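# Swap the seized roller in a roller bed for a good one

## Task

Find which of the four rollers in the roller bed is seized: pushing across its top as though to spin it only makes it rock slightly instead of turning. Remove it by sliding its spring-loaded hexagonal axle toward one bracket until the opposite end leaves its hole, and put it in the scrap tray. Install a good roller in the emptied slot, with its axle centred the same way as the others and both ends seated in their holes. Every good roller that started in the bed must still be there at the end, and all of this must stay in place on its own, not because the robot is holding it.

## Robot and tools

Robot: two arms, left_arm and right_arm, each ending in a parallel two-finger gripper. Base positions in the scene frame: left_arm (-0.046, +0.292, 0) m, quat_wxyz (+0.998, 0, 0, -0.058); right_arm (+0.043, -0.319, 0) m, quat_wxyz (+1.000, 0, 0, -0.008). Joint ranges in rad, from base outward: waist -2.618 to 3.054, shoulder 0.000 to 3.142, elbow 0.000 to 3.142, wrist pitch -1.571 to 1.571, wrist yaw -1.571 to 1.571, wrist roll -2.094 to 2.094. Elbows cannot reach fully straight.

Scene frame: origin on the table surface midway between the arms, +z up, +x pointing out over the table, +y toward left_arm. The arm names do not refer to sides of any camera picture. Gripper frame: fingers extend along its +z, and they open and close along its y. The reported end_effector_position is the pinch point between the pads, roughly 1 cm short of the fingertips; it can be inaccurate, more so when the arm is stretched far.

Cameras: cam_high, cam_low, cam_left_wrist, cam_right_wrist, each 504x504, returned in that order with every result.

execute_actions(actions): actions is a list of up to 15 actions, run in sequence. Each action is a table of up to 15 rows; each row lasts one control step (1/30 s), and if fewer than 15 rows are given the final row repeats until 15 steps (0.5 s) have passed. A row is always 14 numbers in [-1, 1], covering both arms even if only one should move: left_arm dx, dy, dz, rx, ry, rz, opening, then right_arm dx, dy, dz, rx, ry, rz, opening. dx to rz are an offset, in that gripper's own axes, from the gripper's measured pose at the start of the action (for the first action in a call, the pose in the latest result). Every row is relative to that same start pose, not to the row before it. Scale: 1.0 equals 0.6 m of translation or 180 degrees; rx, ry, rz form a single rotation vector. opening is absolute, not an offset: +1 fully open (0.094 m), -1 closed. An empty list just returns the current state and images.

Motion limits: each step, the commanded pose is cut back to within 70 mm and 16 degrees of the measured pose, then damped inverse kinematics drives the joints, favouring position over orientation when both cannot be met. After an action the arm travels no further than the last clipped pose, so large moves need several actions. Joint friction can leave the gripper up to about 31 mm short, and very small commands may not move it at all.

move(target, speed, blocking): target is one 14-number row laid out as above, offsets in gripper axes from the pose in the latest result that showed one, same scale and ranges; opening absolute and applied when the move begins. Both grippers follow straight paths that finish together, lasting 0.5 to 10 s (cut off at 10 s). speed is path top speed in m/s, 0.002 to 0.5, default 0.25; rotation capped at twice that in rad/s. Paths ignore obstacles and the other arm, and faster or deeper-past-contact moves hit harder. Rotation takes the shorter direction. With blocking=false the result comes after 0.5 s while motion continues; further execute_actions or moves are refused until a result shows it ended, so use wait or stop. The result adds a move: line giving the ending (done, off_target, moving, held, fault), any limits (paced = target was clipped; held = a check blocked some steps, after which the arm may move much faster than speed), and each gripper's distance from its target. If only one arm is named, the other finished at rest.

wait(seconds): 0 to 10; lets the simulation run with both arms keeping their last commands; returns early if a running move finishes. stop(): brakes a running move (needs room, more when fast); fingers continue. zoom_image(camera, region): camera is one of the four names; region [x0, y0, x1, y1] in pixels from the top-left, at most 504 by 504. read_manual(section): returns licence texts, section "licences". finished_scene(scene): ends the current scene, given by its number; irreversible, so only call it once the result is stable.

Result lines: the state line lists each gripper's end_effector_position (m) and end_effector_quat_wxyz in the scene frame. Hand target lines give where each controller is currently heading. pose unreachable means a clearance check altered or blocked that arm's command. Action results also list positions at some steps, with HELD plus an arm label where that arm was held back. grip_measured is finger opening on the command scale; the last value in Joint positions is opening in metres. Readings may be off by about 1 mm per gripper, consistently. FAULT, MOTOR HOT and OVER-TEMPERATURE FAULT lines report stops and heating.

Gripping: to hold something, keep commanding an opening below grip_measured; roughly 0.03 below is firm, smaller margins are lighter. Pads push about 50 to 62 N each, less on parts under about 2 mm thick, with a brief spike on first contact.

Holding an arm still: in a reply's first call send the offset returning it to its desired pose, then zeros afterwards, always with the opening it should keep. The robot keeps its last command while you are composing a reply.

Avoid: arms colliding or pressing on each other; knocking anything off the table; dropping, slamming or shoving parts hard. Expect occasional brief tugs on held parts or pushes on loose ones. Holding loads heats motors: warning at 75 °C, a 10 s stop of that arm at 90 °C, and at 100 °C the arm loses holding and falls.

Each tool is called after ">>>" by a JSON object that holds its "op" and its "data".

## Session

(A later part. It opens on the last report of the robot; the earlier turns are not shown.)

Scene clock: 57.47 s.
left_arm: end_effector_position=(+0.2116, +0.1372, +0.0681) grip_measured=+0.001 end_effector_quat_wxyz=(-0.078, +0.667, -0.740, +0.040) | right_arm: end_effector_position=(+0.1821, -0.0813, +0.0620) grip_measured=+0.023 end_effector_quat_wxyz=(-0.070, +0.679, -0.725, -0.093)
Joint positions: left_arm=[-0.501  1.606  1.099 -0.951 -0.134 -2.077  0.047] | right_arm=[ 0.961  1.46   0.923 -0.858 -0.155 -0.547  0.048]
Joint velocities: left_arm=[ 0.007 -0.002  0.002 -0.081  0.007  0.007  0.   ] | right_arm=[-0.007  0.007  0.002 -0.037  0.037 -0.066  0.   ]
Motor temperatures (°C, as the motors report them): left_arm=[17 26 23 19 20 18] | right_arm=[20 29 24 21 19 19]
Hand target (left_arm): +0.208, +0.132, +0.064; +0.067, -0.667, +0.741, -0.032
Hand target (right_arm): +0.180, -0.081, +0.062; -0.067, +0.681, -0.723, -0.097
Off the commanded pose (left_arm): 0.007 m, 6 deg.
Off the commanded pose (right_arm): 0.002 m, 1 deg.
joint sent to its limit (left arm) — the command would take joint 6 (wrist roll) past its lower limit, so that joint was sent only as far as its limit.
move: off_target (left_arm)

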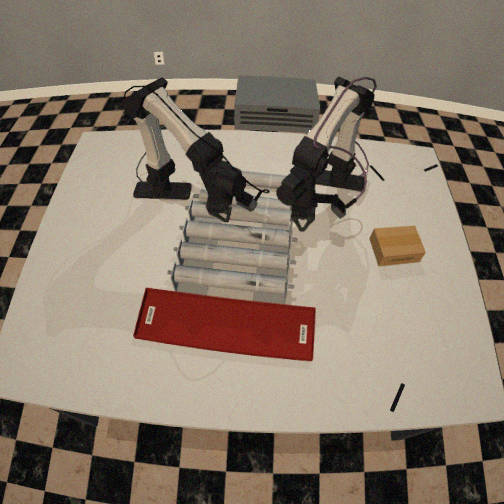

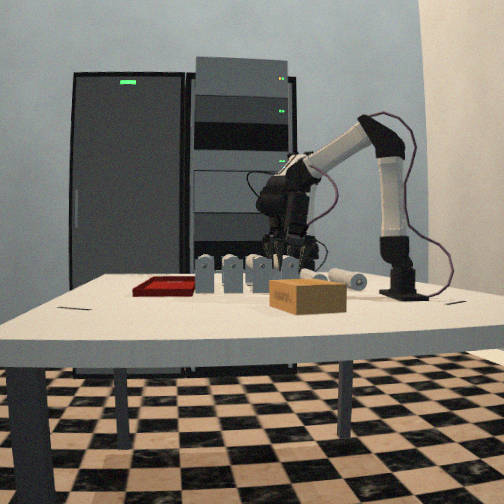

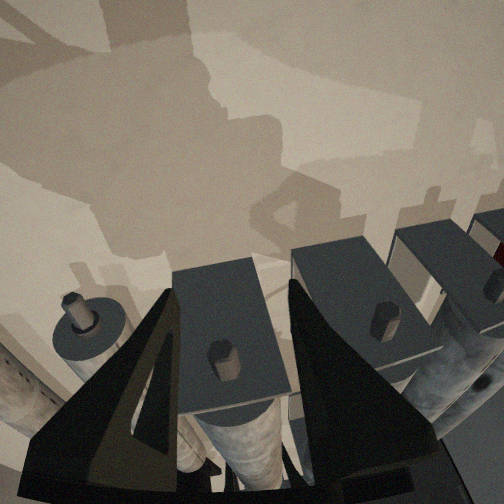

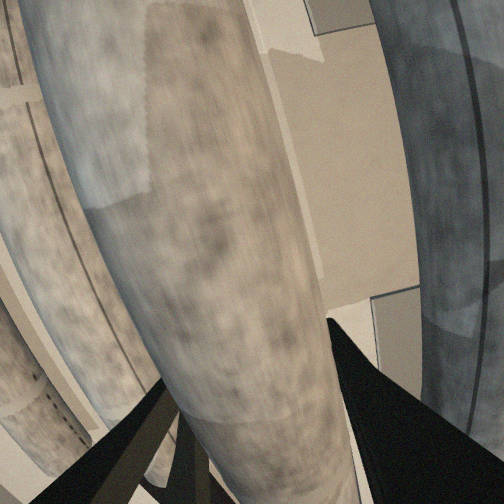

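Narrow fingers, advance to the bracket, close.

>>> {"op": "move", "data": {"target": [0.06,0.005,0,0,0,0,-0.4,0,0,0,0,0,0,-0.02], "speed": 0.03}}

>>> {"op": "move", "data": {"target": [0,0,0,0,0,0,-1,0,0,0,0,0,0,-0.02]}}

>>> {"op": "move", "data": {"target": [-0.05,0,0,0,0,0,-1,0,0,0,0,0,0,-0.02], "speed": 0.03}}

>>> {"op": "zoom_image", "data": {"camera": "cam_high", "region": [130,150,330,350]}}

Scene clock: 61.87 s.
left_arm: end_effector_position=(+0.2087, +0.1296, +0.0717) grip_measured=-0.399 end_effector_quat_wxyz=(-0.095, +0.647, -0.756, +0.026) | right_arm: end_effector_position=(+0.1821, -0.0814, +0.0620) grip_measured=+0.023 end_effector_quat_wxyz=(-0.070, +0.679, -0.725, -0.093)
Joint positions: left_arm=[-0.551  1.628  1.135 -0.988 -0.177 -2.077  0.028] | right_arm=[ 0.961  1.46   0.923 -0.858 -0.154 -0.546  0.048]
Joint velocities: left_arm=[-0.027 -0.002 -0.002 -0.007 -0.007 -0.007  0.   ] | right_arm=[-0.002  0.002 -0.007 -0.037 -0.022 -0.007 -0.001]
Motor temperatures (°C, as the motors report them): left_arm=[17 26 24 19 20 18] | right_arm=[20 28 24 21 19 19]
Hand target (left_arm): +0.204, +0.103, +0.066; +0.059, -0.639, +0.765, -0.046
Hand target (right_arm): +0.182, -0.081, +0.062; -0.070, +0.679, -0.725, -0.093
Off the commanded pose (left_arm): 0.029 m, 4 deg.
Off the commanded pose (right_arm): 0.000 m, 0 deg.
joint sent to its limit (left arm) — the command would take joint 6 (wrist roll) past its lower limit, so that joint was sent only as far as its limit.
move: off_target (left_arm)

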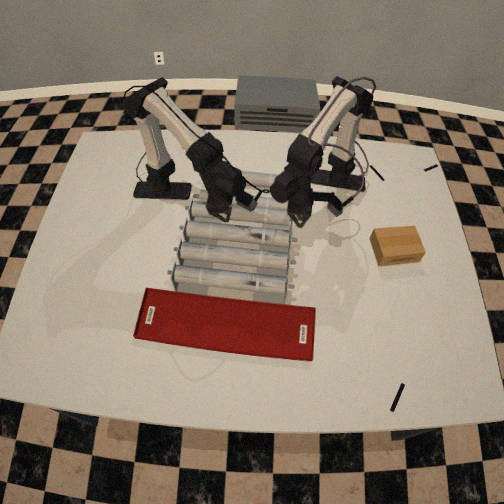

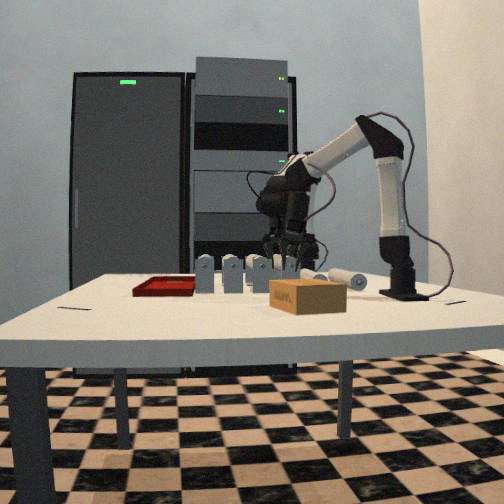

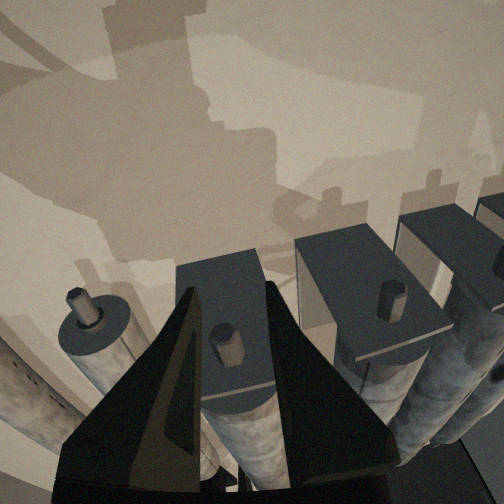

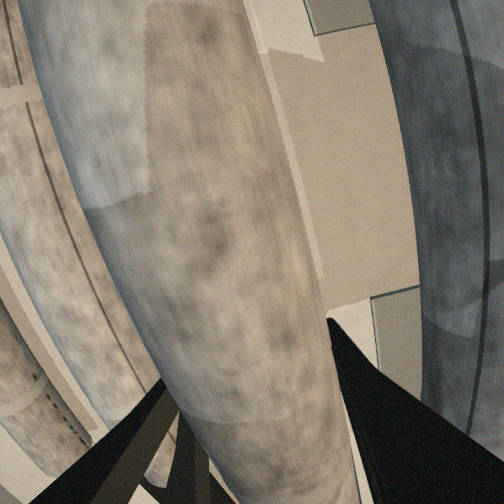

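Scene clock: 62.37 s.
left_arm: end_effector_position=(+0.2050, +0.1315, +0.0708) grip_measured=-0.798 end_effector_quat_wxyz=(-0.092, +0.647, -0.757, +0.019) | right_arm: end_effector_position=(+0.1822, -0.0813, +0.0620) grip_measured=+0.023 end_effector_quat_wxyz=(-0.071, +0.678, -0.726, -0.093)
Joint positions: left_arm=[-0.552  1.628  1.133 -1.003 -0.173 -2.077  0.009] | right_arm=[ 0.961  1.46   0.923 -0.858 -0.154 -0.545  0.048]
Joint velocities: left_arm=[-0.022  0.002 -0.007 -0.051  0.007 -0.007 -0.001] | right_arm=[-0.007  0.007 -0.007  0.051 -0.051 -0.037 -0.   ]
Motor temperatures (°C, as the motors report them): left_arm=[17 26 24 19 20 18] | right_arm=[20 28 24 21 19 19]
Hand target (left_arm): +0.209, +0.130, +0.072; +0.095, -0.647, +0.756, -0.026
Hand target (right_arm): +0.182, -0.081, +0.062; -0.070, +0.679, -0.725, -0.093
Off the commanded pose (left_arm): 0.004 m, 1 deg.
Off the commanded pose (right_arm): 0.000 m, 0 deg.
move: done

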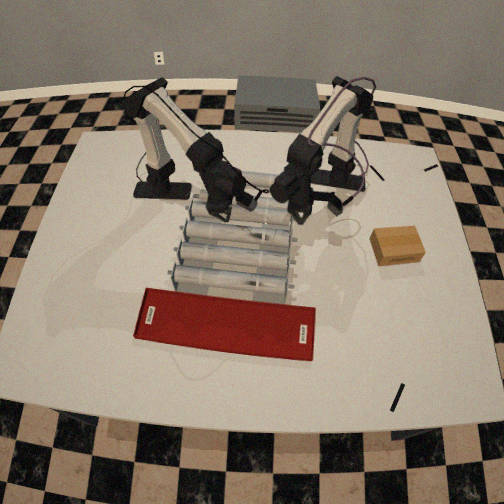

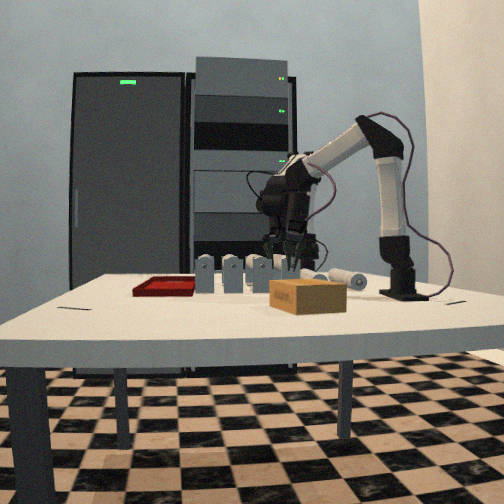

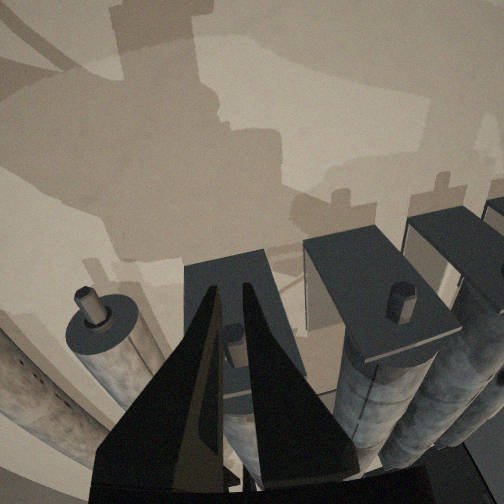

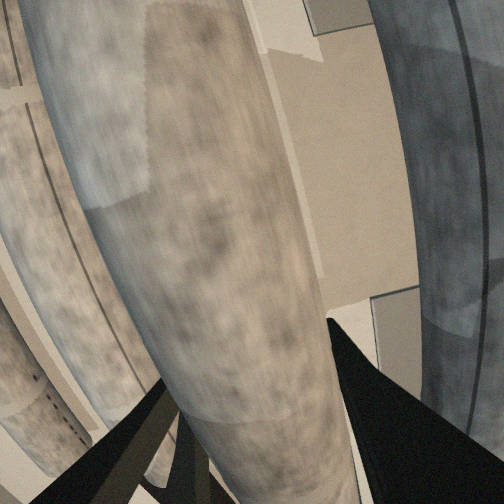

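Scene clock: 63.63 s.
left_arm: end_effector_position=(+0.2060, +0.1339, +0.0710) grip_measured=-0.798 end_effector_quat_wxyz=(-0.055, +0.643, -0.763, +0.041) | right_arm: end_effector_position=(+0.1825, -0.0800, +0.0623) grip_measured=+0.023 end_effector_quat_wxyz=(-0.073, +0.677, -0.726, -0.095)
Joint positions: left_arm=[-0.493  1.597  1.106 -0.972 -0.084 -2.006  0.009] | right_arm=[ 0.961  1.46   0.923 -0.853 -0.158 -0.542  0.048]
Joint velocities: left_arm=[ 0.007 -0.012 -0.002  0.037  0.022  0.007 -0.001] | right_arm=[0.002 0.002 0.002 0.022 0.007 0.022 0.   ]
Motor temperatures (°C, as the motors report them): left_arm=[17 26 24 19 20 18] | right_arm=[20 28 24 21 19 19]
Hand target (left_arm): +0.209, +0.160, +0.075; +0.091, -0.647, +0.757, -0.018
Hand target (right_arm): +0.182, -0.081, +0.062; -0.071, +0.678, -0.726, -0.093
Off the commanded pose (left_arm): 0.028 m, 5 deg.
Off the commanded pose (right_arm): 0.001 m, 0 deg.
move: off_target (left_arm)

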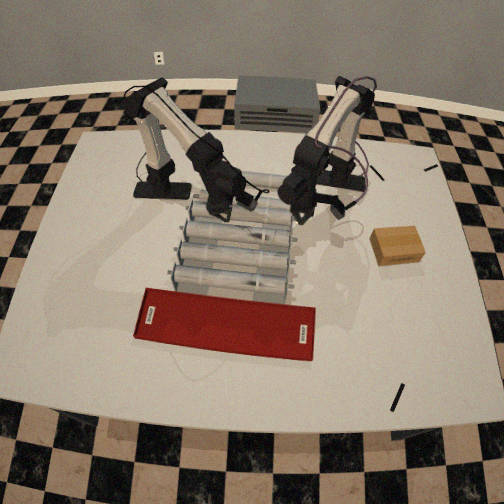

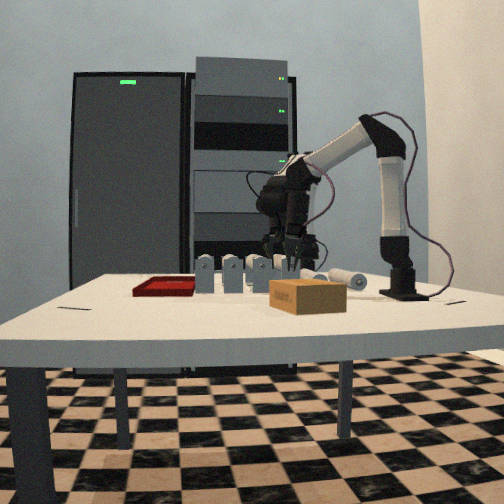

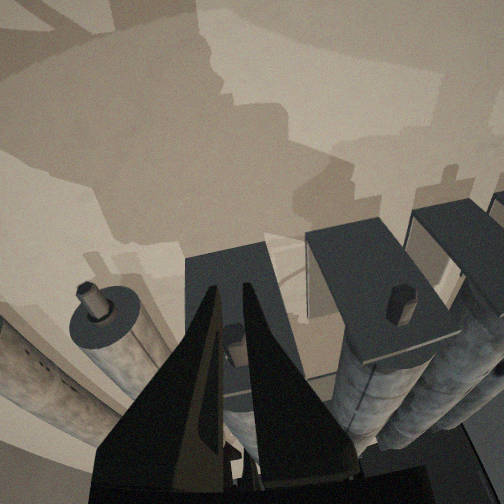

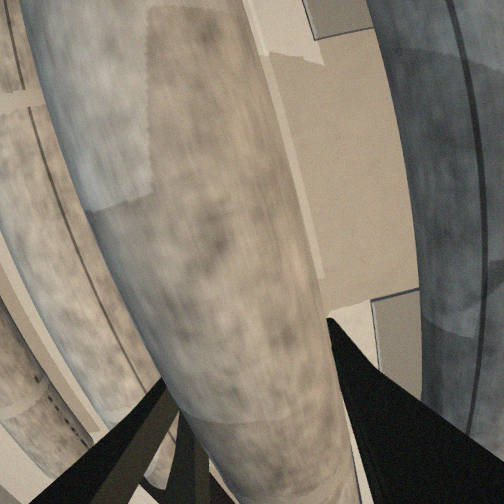

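Region (130, 150, 330, 350) of cam_high's 504x504 image, scaled by 2.520, with more detail than that image has.

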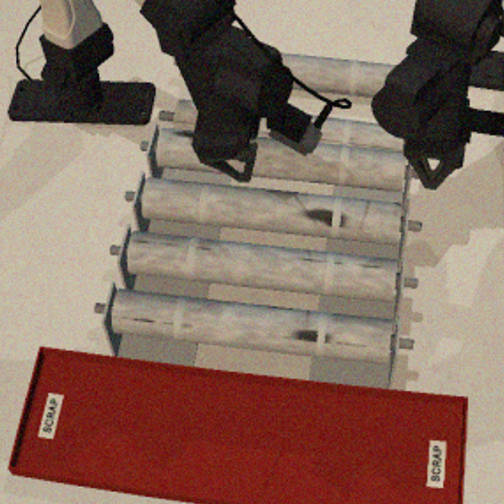

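Moved slightly; pull harder.

>>> {"op": "move", "data": {"target": [-0.11,0,0,0,0,0,-1,0,0,0,0,0,0,-0.02], "speed": 0.03}}

>>> {"op": "zoom_image", "data": {"camera": "cam_high", "region": [130,150,330,350]}}

Scene clock: 67.90 s.
left_arm: end_effector_position=(+0.2089, +0.1544, +0.0705) grip_measured=-0.798 end_effector_quat_wxyz=(-0.016, -0.628, +0.773, -0.083) | right_arm: end_effector_position=(+0.1822, -0.0798, +0.0619) grip_measured=+0.023 end_effector_quat_wxyz=(-0.072, +0.677, -0.727, -0.096)
Joint positions: left_arm=[-0.319  1.542  1.045 -0.938  0.101 -1.808  0.009] | right_arm=[ 0.961  1.462  0.923 -0.852 -0.159 -0.541  0.048]
Joint velocities: left_arm=[-0.007  0.002  0.017  0.022  0.007  0.051  0.001] | right_arm=[-0.012 -0.007  0.012 -0.022 -0.037  0.037 -0.   ]
Motor temperatures (°C, as the motors report them): left_arm=[17 27 24 18 21 18] | right_arm=[20 27 24 21 19 19]
Hand target (left_arm): +0.215, +0.196, +0.075; +0.053, -0.643, +0.763, -0.041
Hand target (right_arm): +0.182, -0.080, +0.062; -0.073, +0.677, -0.726, -0.095
Off the commanded pose (left_arm): 0.045 m, 10 deg.
Off the commanded pose (right_arm): 0.001 m, 0 deg.
move: off_target (left_arm)

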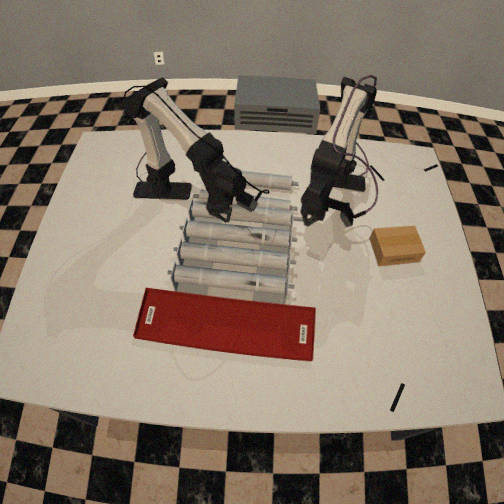

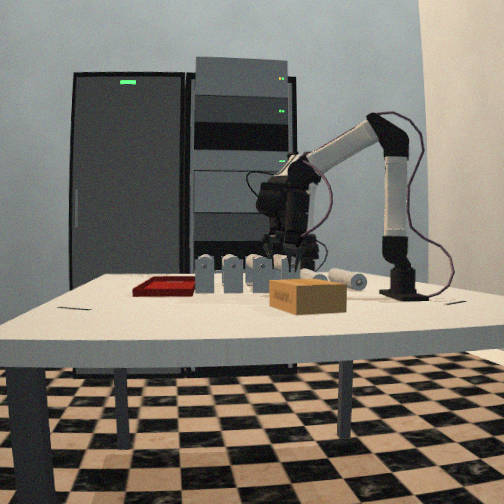

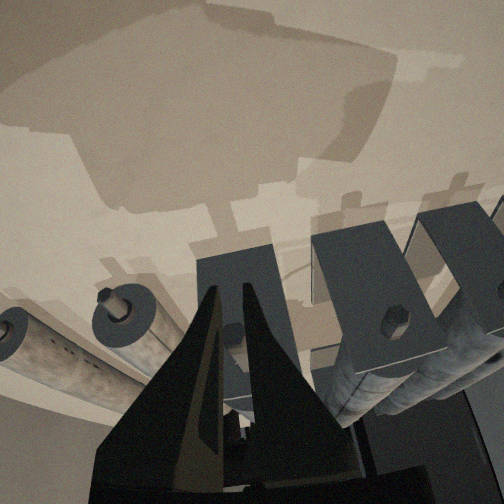

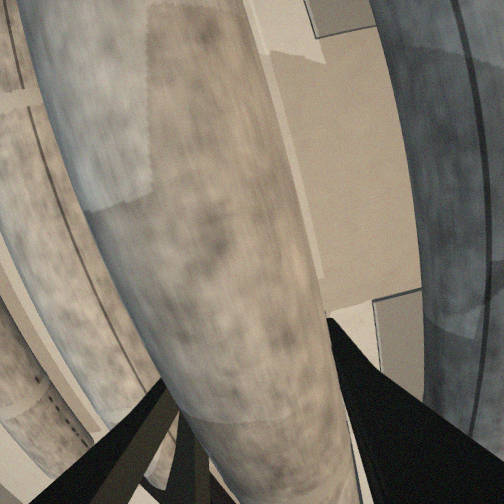

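Region (130, 150, 330, 350) of cam_high's 504x504 image, scaled by 2.520, with more detail than that image has.

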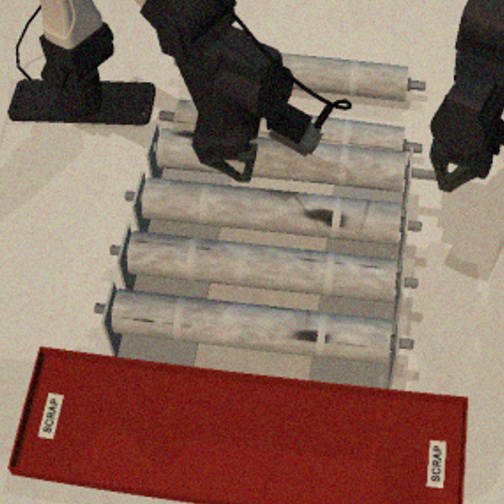

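>>> {"op": "move", "data": {"target": [-0.07,0,0,0,0,0,-1,-0.015,0,-0.07,0,0.06,0,-0.02], "speed": 0.03}}

>>> {"op": "move", "data": {"target": [-0.05,0,0,0,0,0,0,0,0,0,0,0,0,-0.02], "speed": 0.05}}

>>> {"op": "move", "data": {"target": [0,0,0,0,0,0,0,0.07,0,-0.02,0,0,0,-0.02], "speed": 0.04}}

Scene clock: 74.07 s.
left_arm: end_effector_position=(+0.2090, +0.1510, +0.0655) grip_measured=-0.798 end_effector_quat_wxyz=(-0.075, -0.604, +0.782, -0.132) | right_arm: end_effector_position=(+0.1842, -0.0811, +0.0881) grip_measured=+0.020 end_effector_quat_wxyz=(+0.000, +0.678, -0.734, -0.031)
Joint positions: left_arm=[-0.232  1.542  1.001 -0.883  0.268 -1.685  0.009] | right_arm=[ 1.013  1.589  1.174 -1.141 -0.06  -0.494  0.048]
Joint velocities: left_arm=[-0.007 -0.007  0.002 -0.037  0.007 -0.081  0.   ] | right_arm=[ 0.002  0.012  0.007 -0.066  0.037 -0.037 -0.   ]
Motor temperatures (°C, as the motors report them): left_arm=[18 27 24 18 21 18] | right_arm=[20 27 25 20 19 19]
Hand target (left_arm): +0.216, +0.193, +0.066; -0.018, -0.628, +0.773, -0.083
Hand target (right_arm): +0.183, -0.080, +0.104; -0.005, +0.682, -0.731, -0.030
Off the commanded pose (left_arm): 0.045 m, 9 deg.
Off the commanded pose (right_arm): 0.017 m, 1 deg.
move: off_target (left_arm, right_arm)

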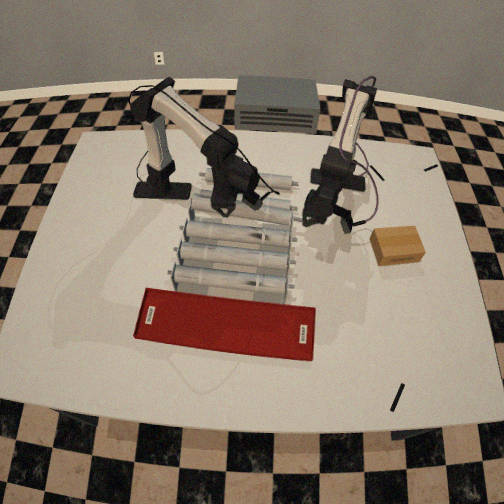

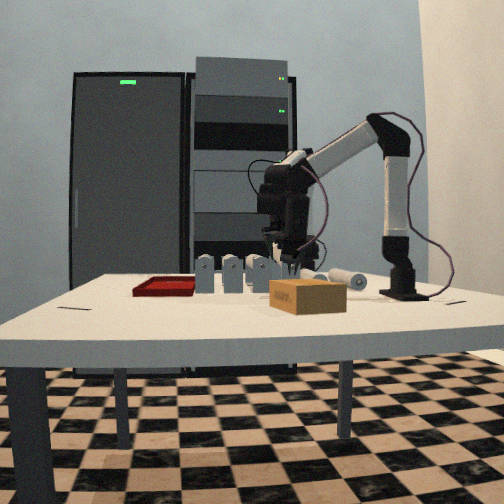

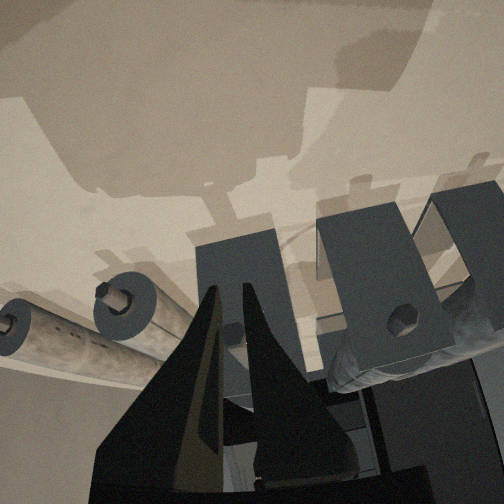

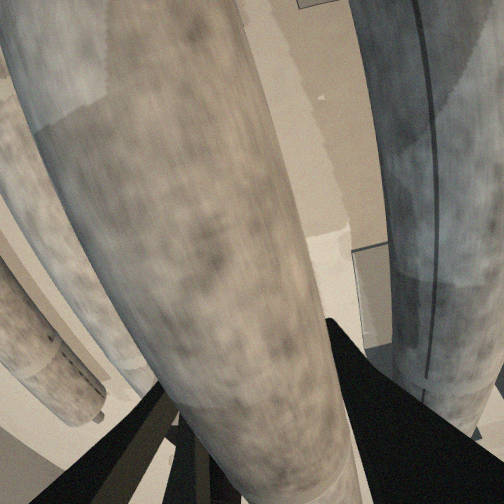

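Scene clock: 75.03 s.
left_arm: end_effector_position=(+0.2219, +0.1768, +0.0652) grip_measured=-0.001 end_effector_quat_wxyz=(-0.063, -0.604, +0.782, -0.139) | right_arm: end_effector_position=(+0.1837, -0.0843, +0.0869) grip_measured=+0.020 end_effector_quat_wxyz=(+0.006, +0.678, -0.735, -0.026)
Joint positions: left_arm=[-0.132  1.543  1.001 -0.882  0.271 -1.585  0.047] | right_arm=[ 1.012  1.592  1.173 -1.15  -0.054 -0.493  0.048]
Joint velocities: left_arm=[-0.007 -0.012  0.007 -0.066  0.007  0.022 -0.001] | right_arm=[-0.002  0.007  0.007  0.037  0.022  0.066  0.001]
Motor temperatures (°C, as the motors report them): left_arm=[18 27 24 18 21 18] | right_arm=[20 27 25 20 19 19]
Hand target (left_arm): +0.217, +0.180, +0.057; -0.074, -0.605, +0.782, -0.131
Hand target (right_arm): +0.184, -0.081, +0.088; +0.000, +0.678, -0.734, -0.031
Off the commanded pose (left_arm): 0.010 m, 2 deg.
Off the commanded pose (right_arm): 0.003 m, 1 deg.
move: done

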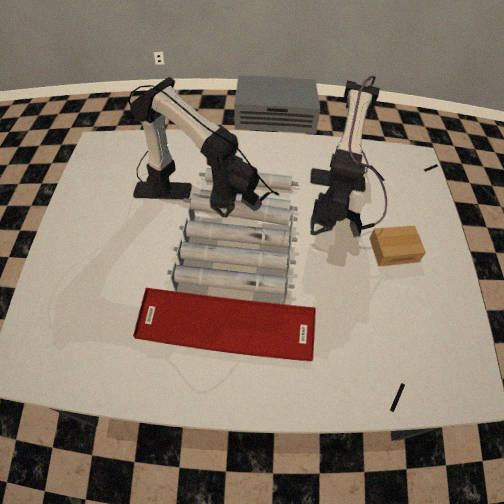

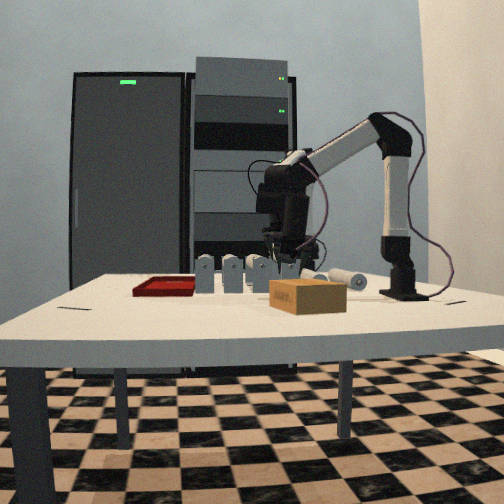

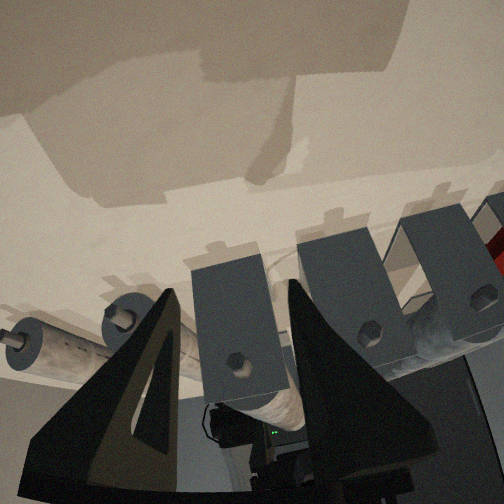

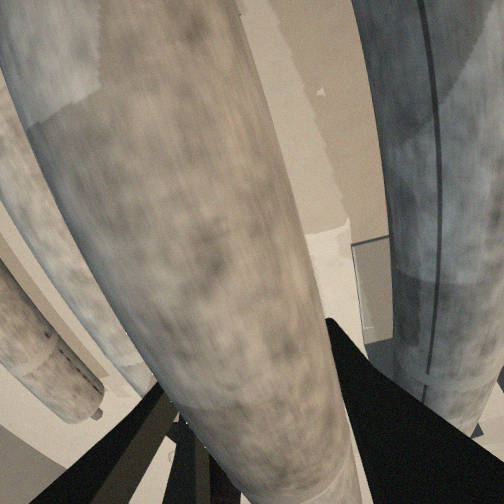

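Scene clock: 76.40 s.
left_arm: end_effector_position=(+0.2219, +0.1768, +0.0652) grip_measured=-0.001 end_effector_quat_wxyz=(-0.063, -0.604, +0.782, -0.139) | right_arm: end_effector_position=(+0.1855, -0.0879, +0.0874) grip_measured=+0.020 end_effector_quat_wxyz=(-0.025, +0.677, -0.733, -0.066)
Joint positions: left_arm=[-0.132  1.543  1.001 -0.882  0.271 -1.585  0.047] | right_arm=[ 0.958  1.514  1.092 -1.074 -0.12  -0.545  0.048]
Joint velocities: left_arm=[-0.022 -0.002 -0.012 -0.066 -0.007  0.007 -0.   ] | right_arm=[-0.017 -0.017 -0.002 -0.007 -0.066 -0.081 -0.   ]
Motor temperatures (°C, as the motors report them): left_arm=[17 27 24 18 21 18] | right_arm=[20 27 25 20 19 19]
Hand target (left_arm): +0.222, +0.177, +0.065; -0.063, -0.604, +0.782, -0.139
Hand target (right_arm): +0.181, -0.123, +0.096; +0.005, +0.678, -0.734, -0.028
Off the commanded pose (left_arm): 0.000 m, 0 deg.
Off the commanded pose (right_arm): 0.040 m, 6 deg.
move: off_target (right_arm)

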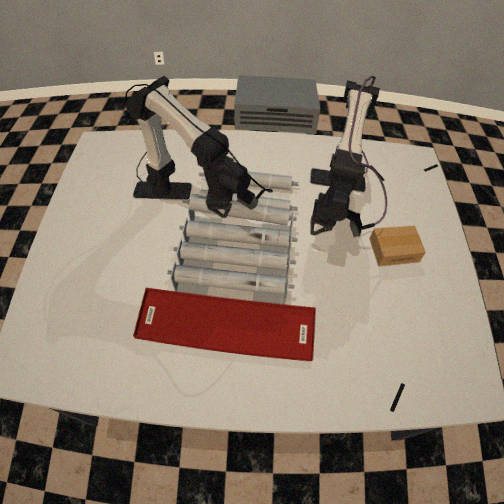

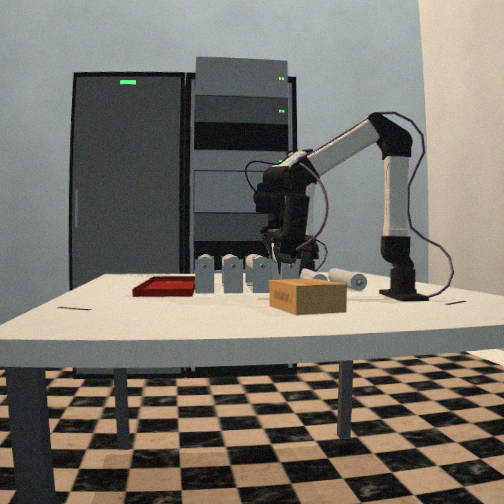

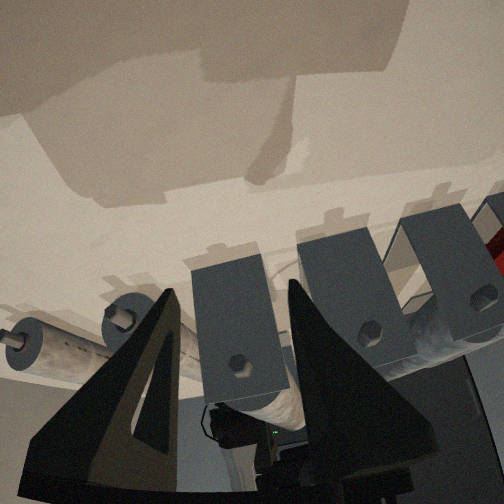

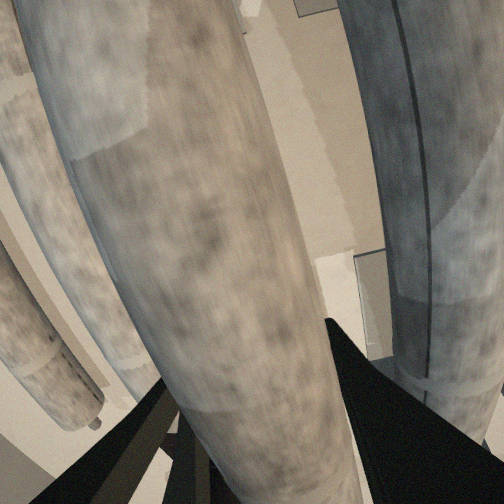

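Body blocked by bracket; lift further.

>>> {"op": "move", "data": {"target": [0,0,0,0,0,0,0,-0.01,0,-0.06,0,0.06,0,-0.02], "speed": 0.04}}

>>> {"op": "move", "data": {"target": [0,0,0,0,0,0,0,0.07,0,-0.02,0,0,0,-0.02], "speed": 0.04}}

Scene clock: 81.63 s.
left_arm: end_effector_position=(+0.2219, +0.1768, +0.0652) grip_measured=-0.001 end_effector_quat_wxyz=(-0.063, -0.604, +0.782, -0.139) | right_arm: end_effector_position=(+0.1904, -0.0855, +0.1052) grip_measured=+0.019 end_effector_quat_wxyz=(+0.043, +0.684, -0.728, +0.000)
Joint positions: left_arm=[-0.132  1.543  1.001 -0.882  0.271 -1.585  0.047] | right_arm=[ 1.011  1.671  1.327 -1.311 -0.02  -0.516  0.048]
Joint velocities: left_arm=[-0.012  0.017  0.002 -0.037 -0.125 -0.007  0.   ] | right_arm=[-0.007 -0.002 -0.007 -0.095  0.037  0.066 -0.   ]
Motor temperatures (°C, as the motors report them): left_arm=[17 27 24 18 21 18] | right_arm=[20 28 26 20 19 19]
Hand target (left_arm): +0.222, +0.177, +0.065; -0.063, -0.604, +0.782, -0.139
Hand target (right_arm): +0.187, -0.086, +0.123; +0.043, +0.679, -0.733, -0.001
Off the commanded pose (left_arm): 0.000 m, 0 deg.
Off the commanded pose (right_arm): 0.019 m, 1 deg.
move: off_target (right_arm)

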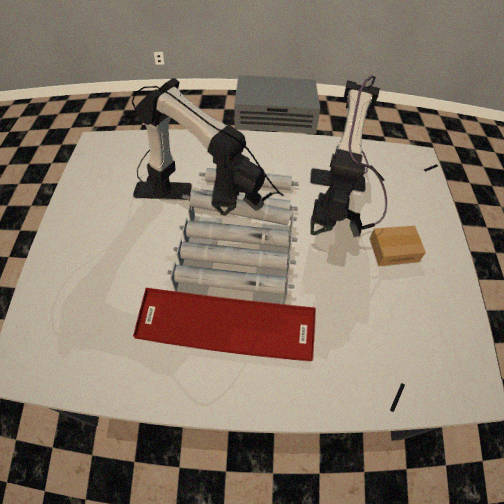

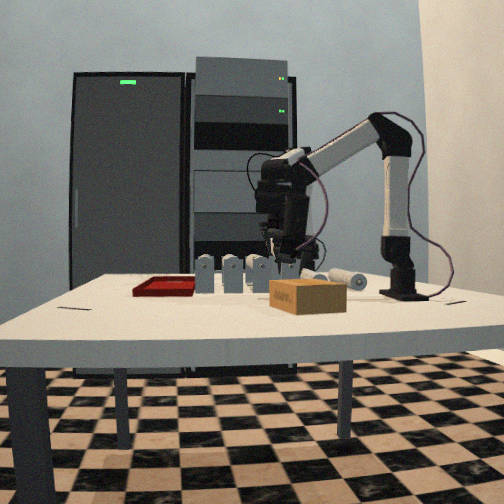

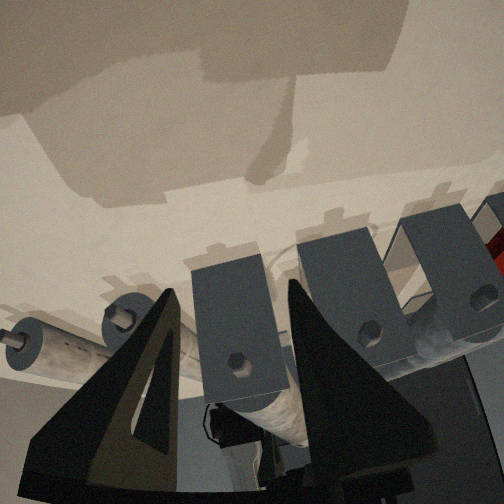

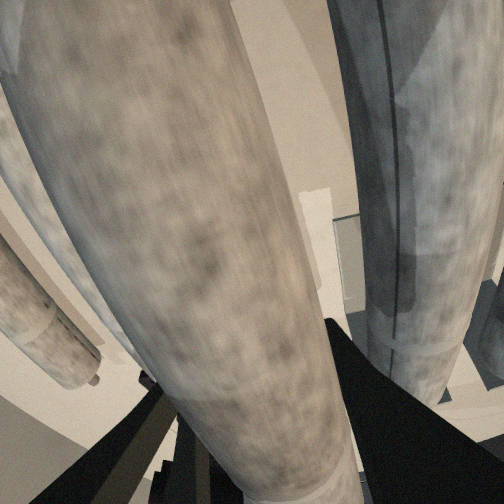

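Scene clock: 83.00 s.
left_arm: end_effector_position=(+0.2219, +0.1768, +0.0652) grip_measured=-0.001 end_effector_quat_wxyz=(-0.063, -0.604, +0.782, -0.139) | right_arm: end_effector_position=(+0.1953, -0.0976, +0.1053) grip_measured=+0.019 end_effector_quat_wxyz=(+0.020, +0.693, -0.721, -0.020)
Joint positions: left_arm=[-0.132  1.543  1.001 -0.882  0.271 -1.585  0.047] | right_arm=[ 0.954  1.595  1.25  -1.258 -0.046 -0.594  0.048]
Joint velocities: left_arm=[-0.002 -0.002 -0.007  0.051 -0.066  0.037  0.   ] | right_arm=[-0.002  0.012  0.007  0.11  -0.095  0.007  0.001]
Motor temperatures (°C, as the motors report them): left_arm=[17 27 24 18 21 18] | right_arm=[20 28 26 20 19 19]
Hand target (left_arm): +0.222, +0.177, +0.065; -0.063, -0.604, +0.782, -0.139
Hand target (right_arm): +0.189, -0.124, +0.118; +0.043, +0.685, -0.728, -0.001
Off the commanded pose (left_arm): 0.000 m, 0 deg.
Off the commanded pose (right_arm): 0.033 m, 4 deg.
move: off_target (right_arm)

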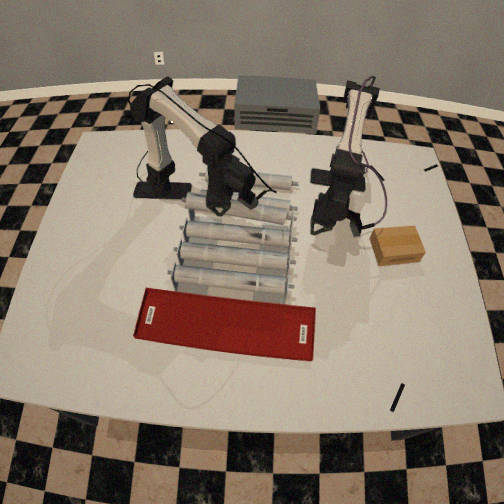

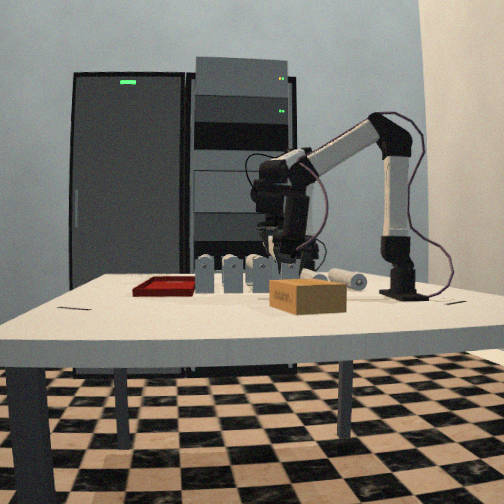

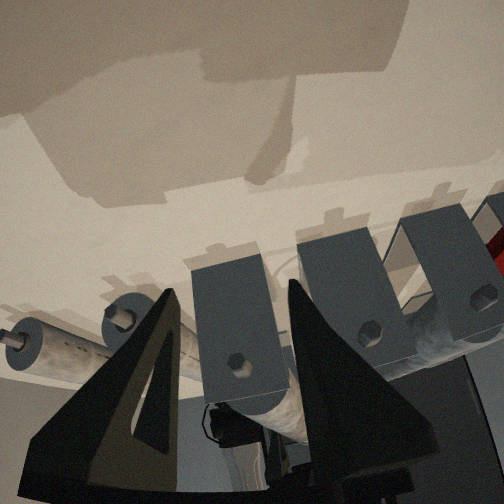

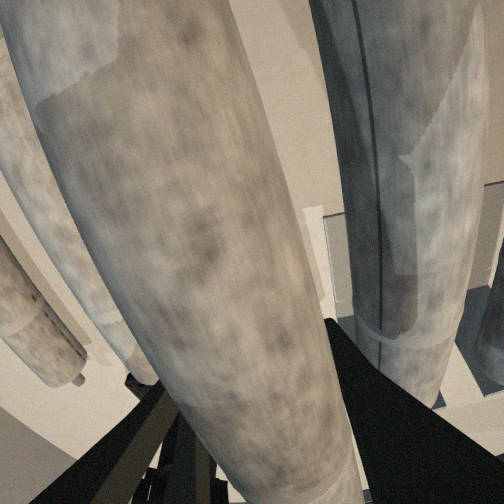

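Axle binding; pull harder, level.

>>> {"op": "move", "data": {"target": [0,0,0,0,0,0,0,0.11,0,0,0,0,0,-0.02], "speed": 0.04}}

Scene clock: 86.67 s.
left_arm: end_effector_position=(+0.2219, +0.1768, +0.0652) grip_measured=-0.001 end_effector_quat_wxyz=(-0.063, -0.604, +0.782, -0.139) | right_arm: end_effector_position=(+0.1960, -0.1634, +0.0977) grip_measured=+0.017 end_effector_quat_wxyz=(+0.033, +0.691, -0.722, -0.011)
Joint positions: left_arm=[-0.132  1.543  1.001 -0.882  0.271 -1.585  0.047] | right_arm=[ 0.792  1.437  1.069 -1.269 -0.022 -0.752  0.048]
Joint velocities: left_arm=[ 0.002 -0.022 -0.002  0.022 -0.066  0.037  0.001] | right_arm=[ 0.007  0.007  0.002 -0.007 -0.022 -0.081  0.001]
Motor temperatures (°C, as the motors report them): left_arm=[17 27 25 18 21 18] | right_arm=[20 29 26 20 19 19]
Hand target (left_arm): +0.222, +0.177, +0.065; -0.063, -0.604, +0.782, -0.139
Hand target (right_arm): +0.194, -0.163, +0.106; +0.019, +0.693, -0.720, -0.020
Off the commanded pose (left_arm): 0.000 m, 0 deg.
Off the commanded pose (right_arm): 0.008 m, 2 deg.
move: done

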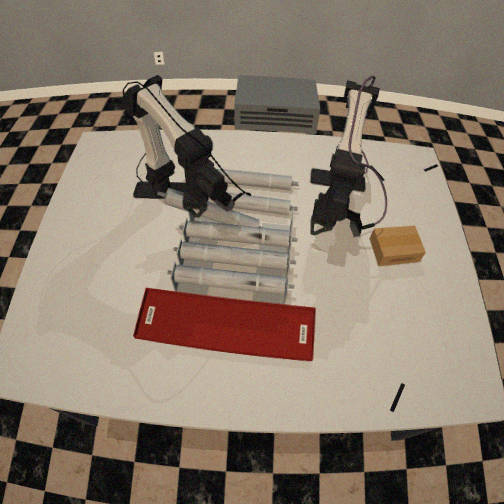

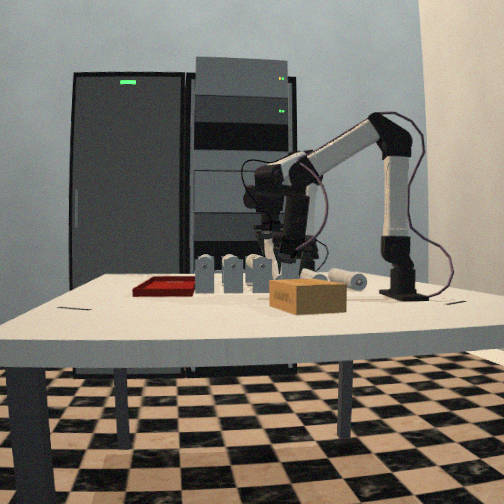

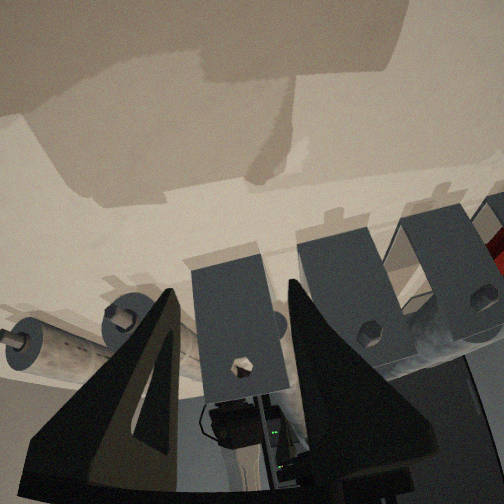

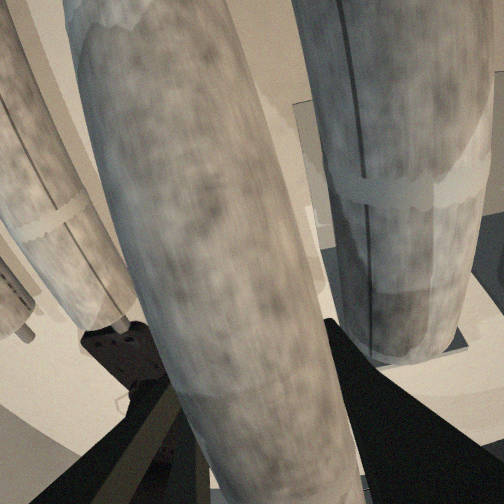

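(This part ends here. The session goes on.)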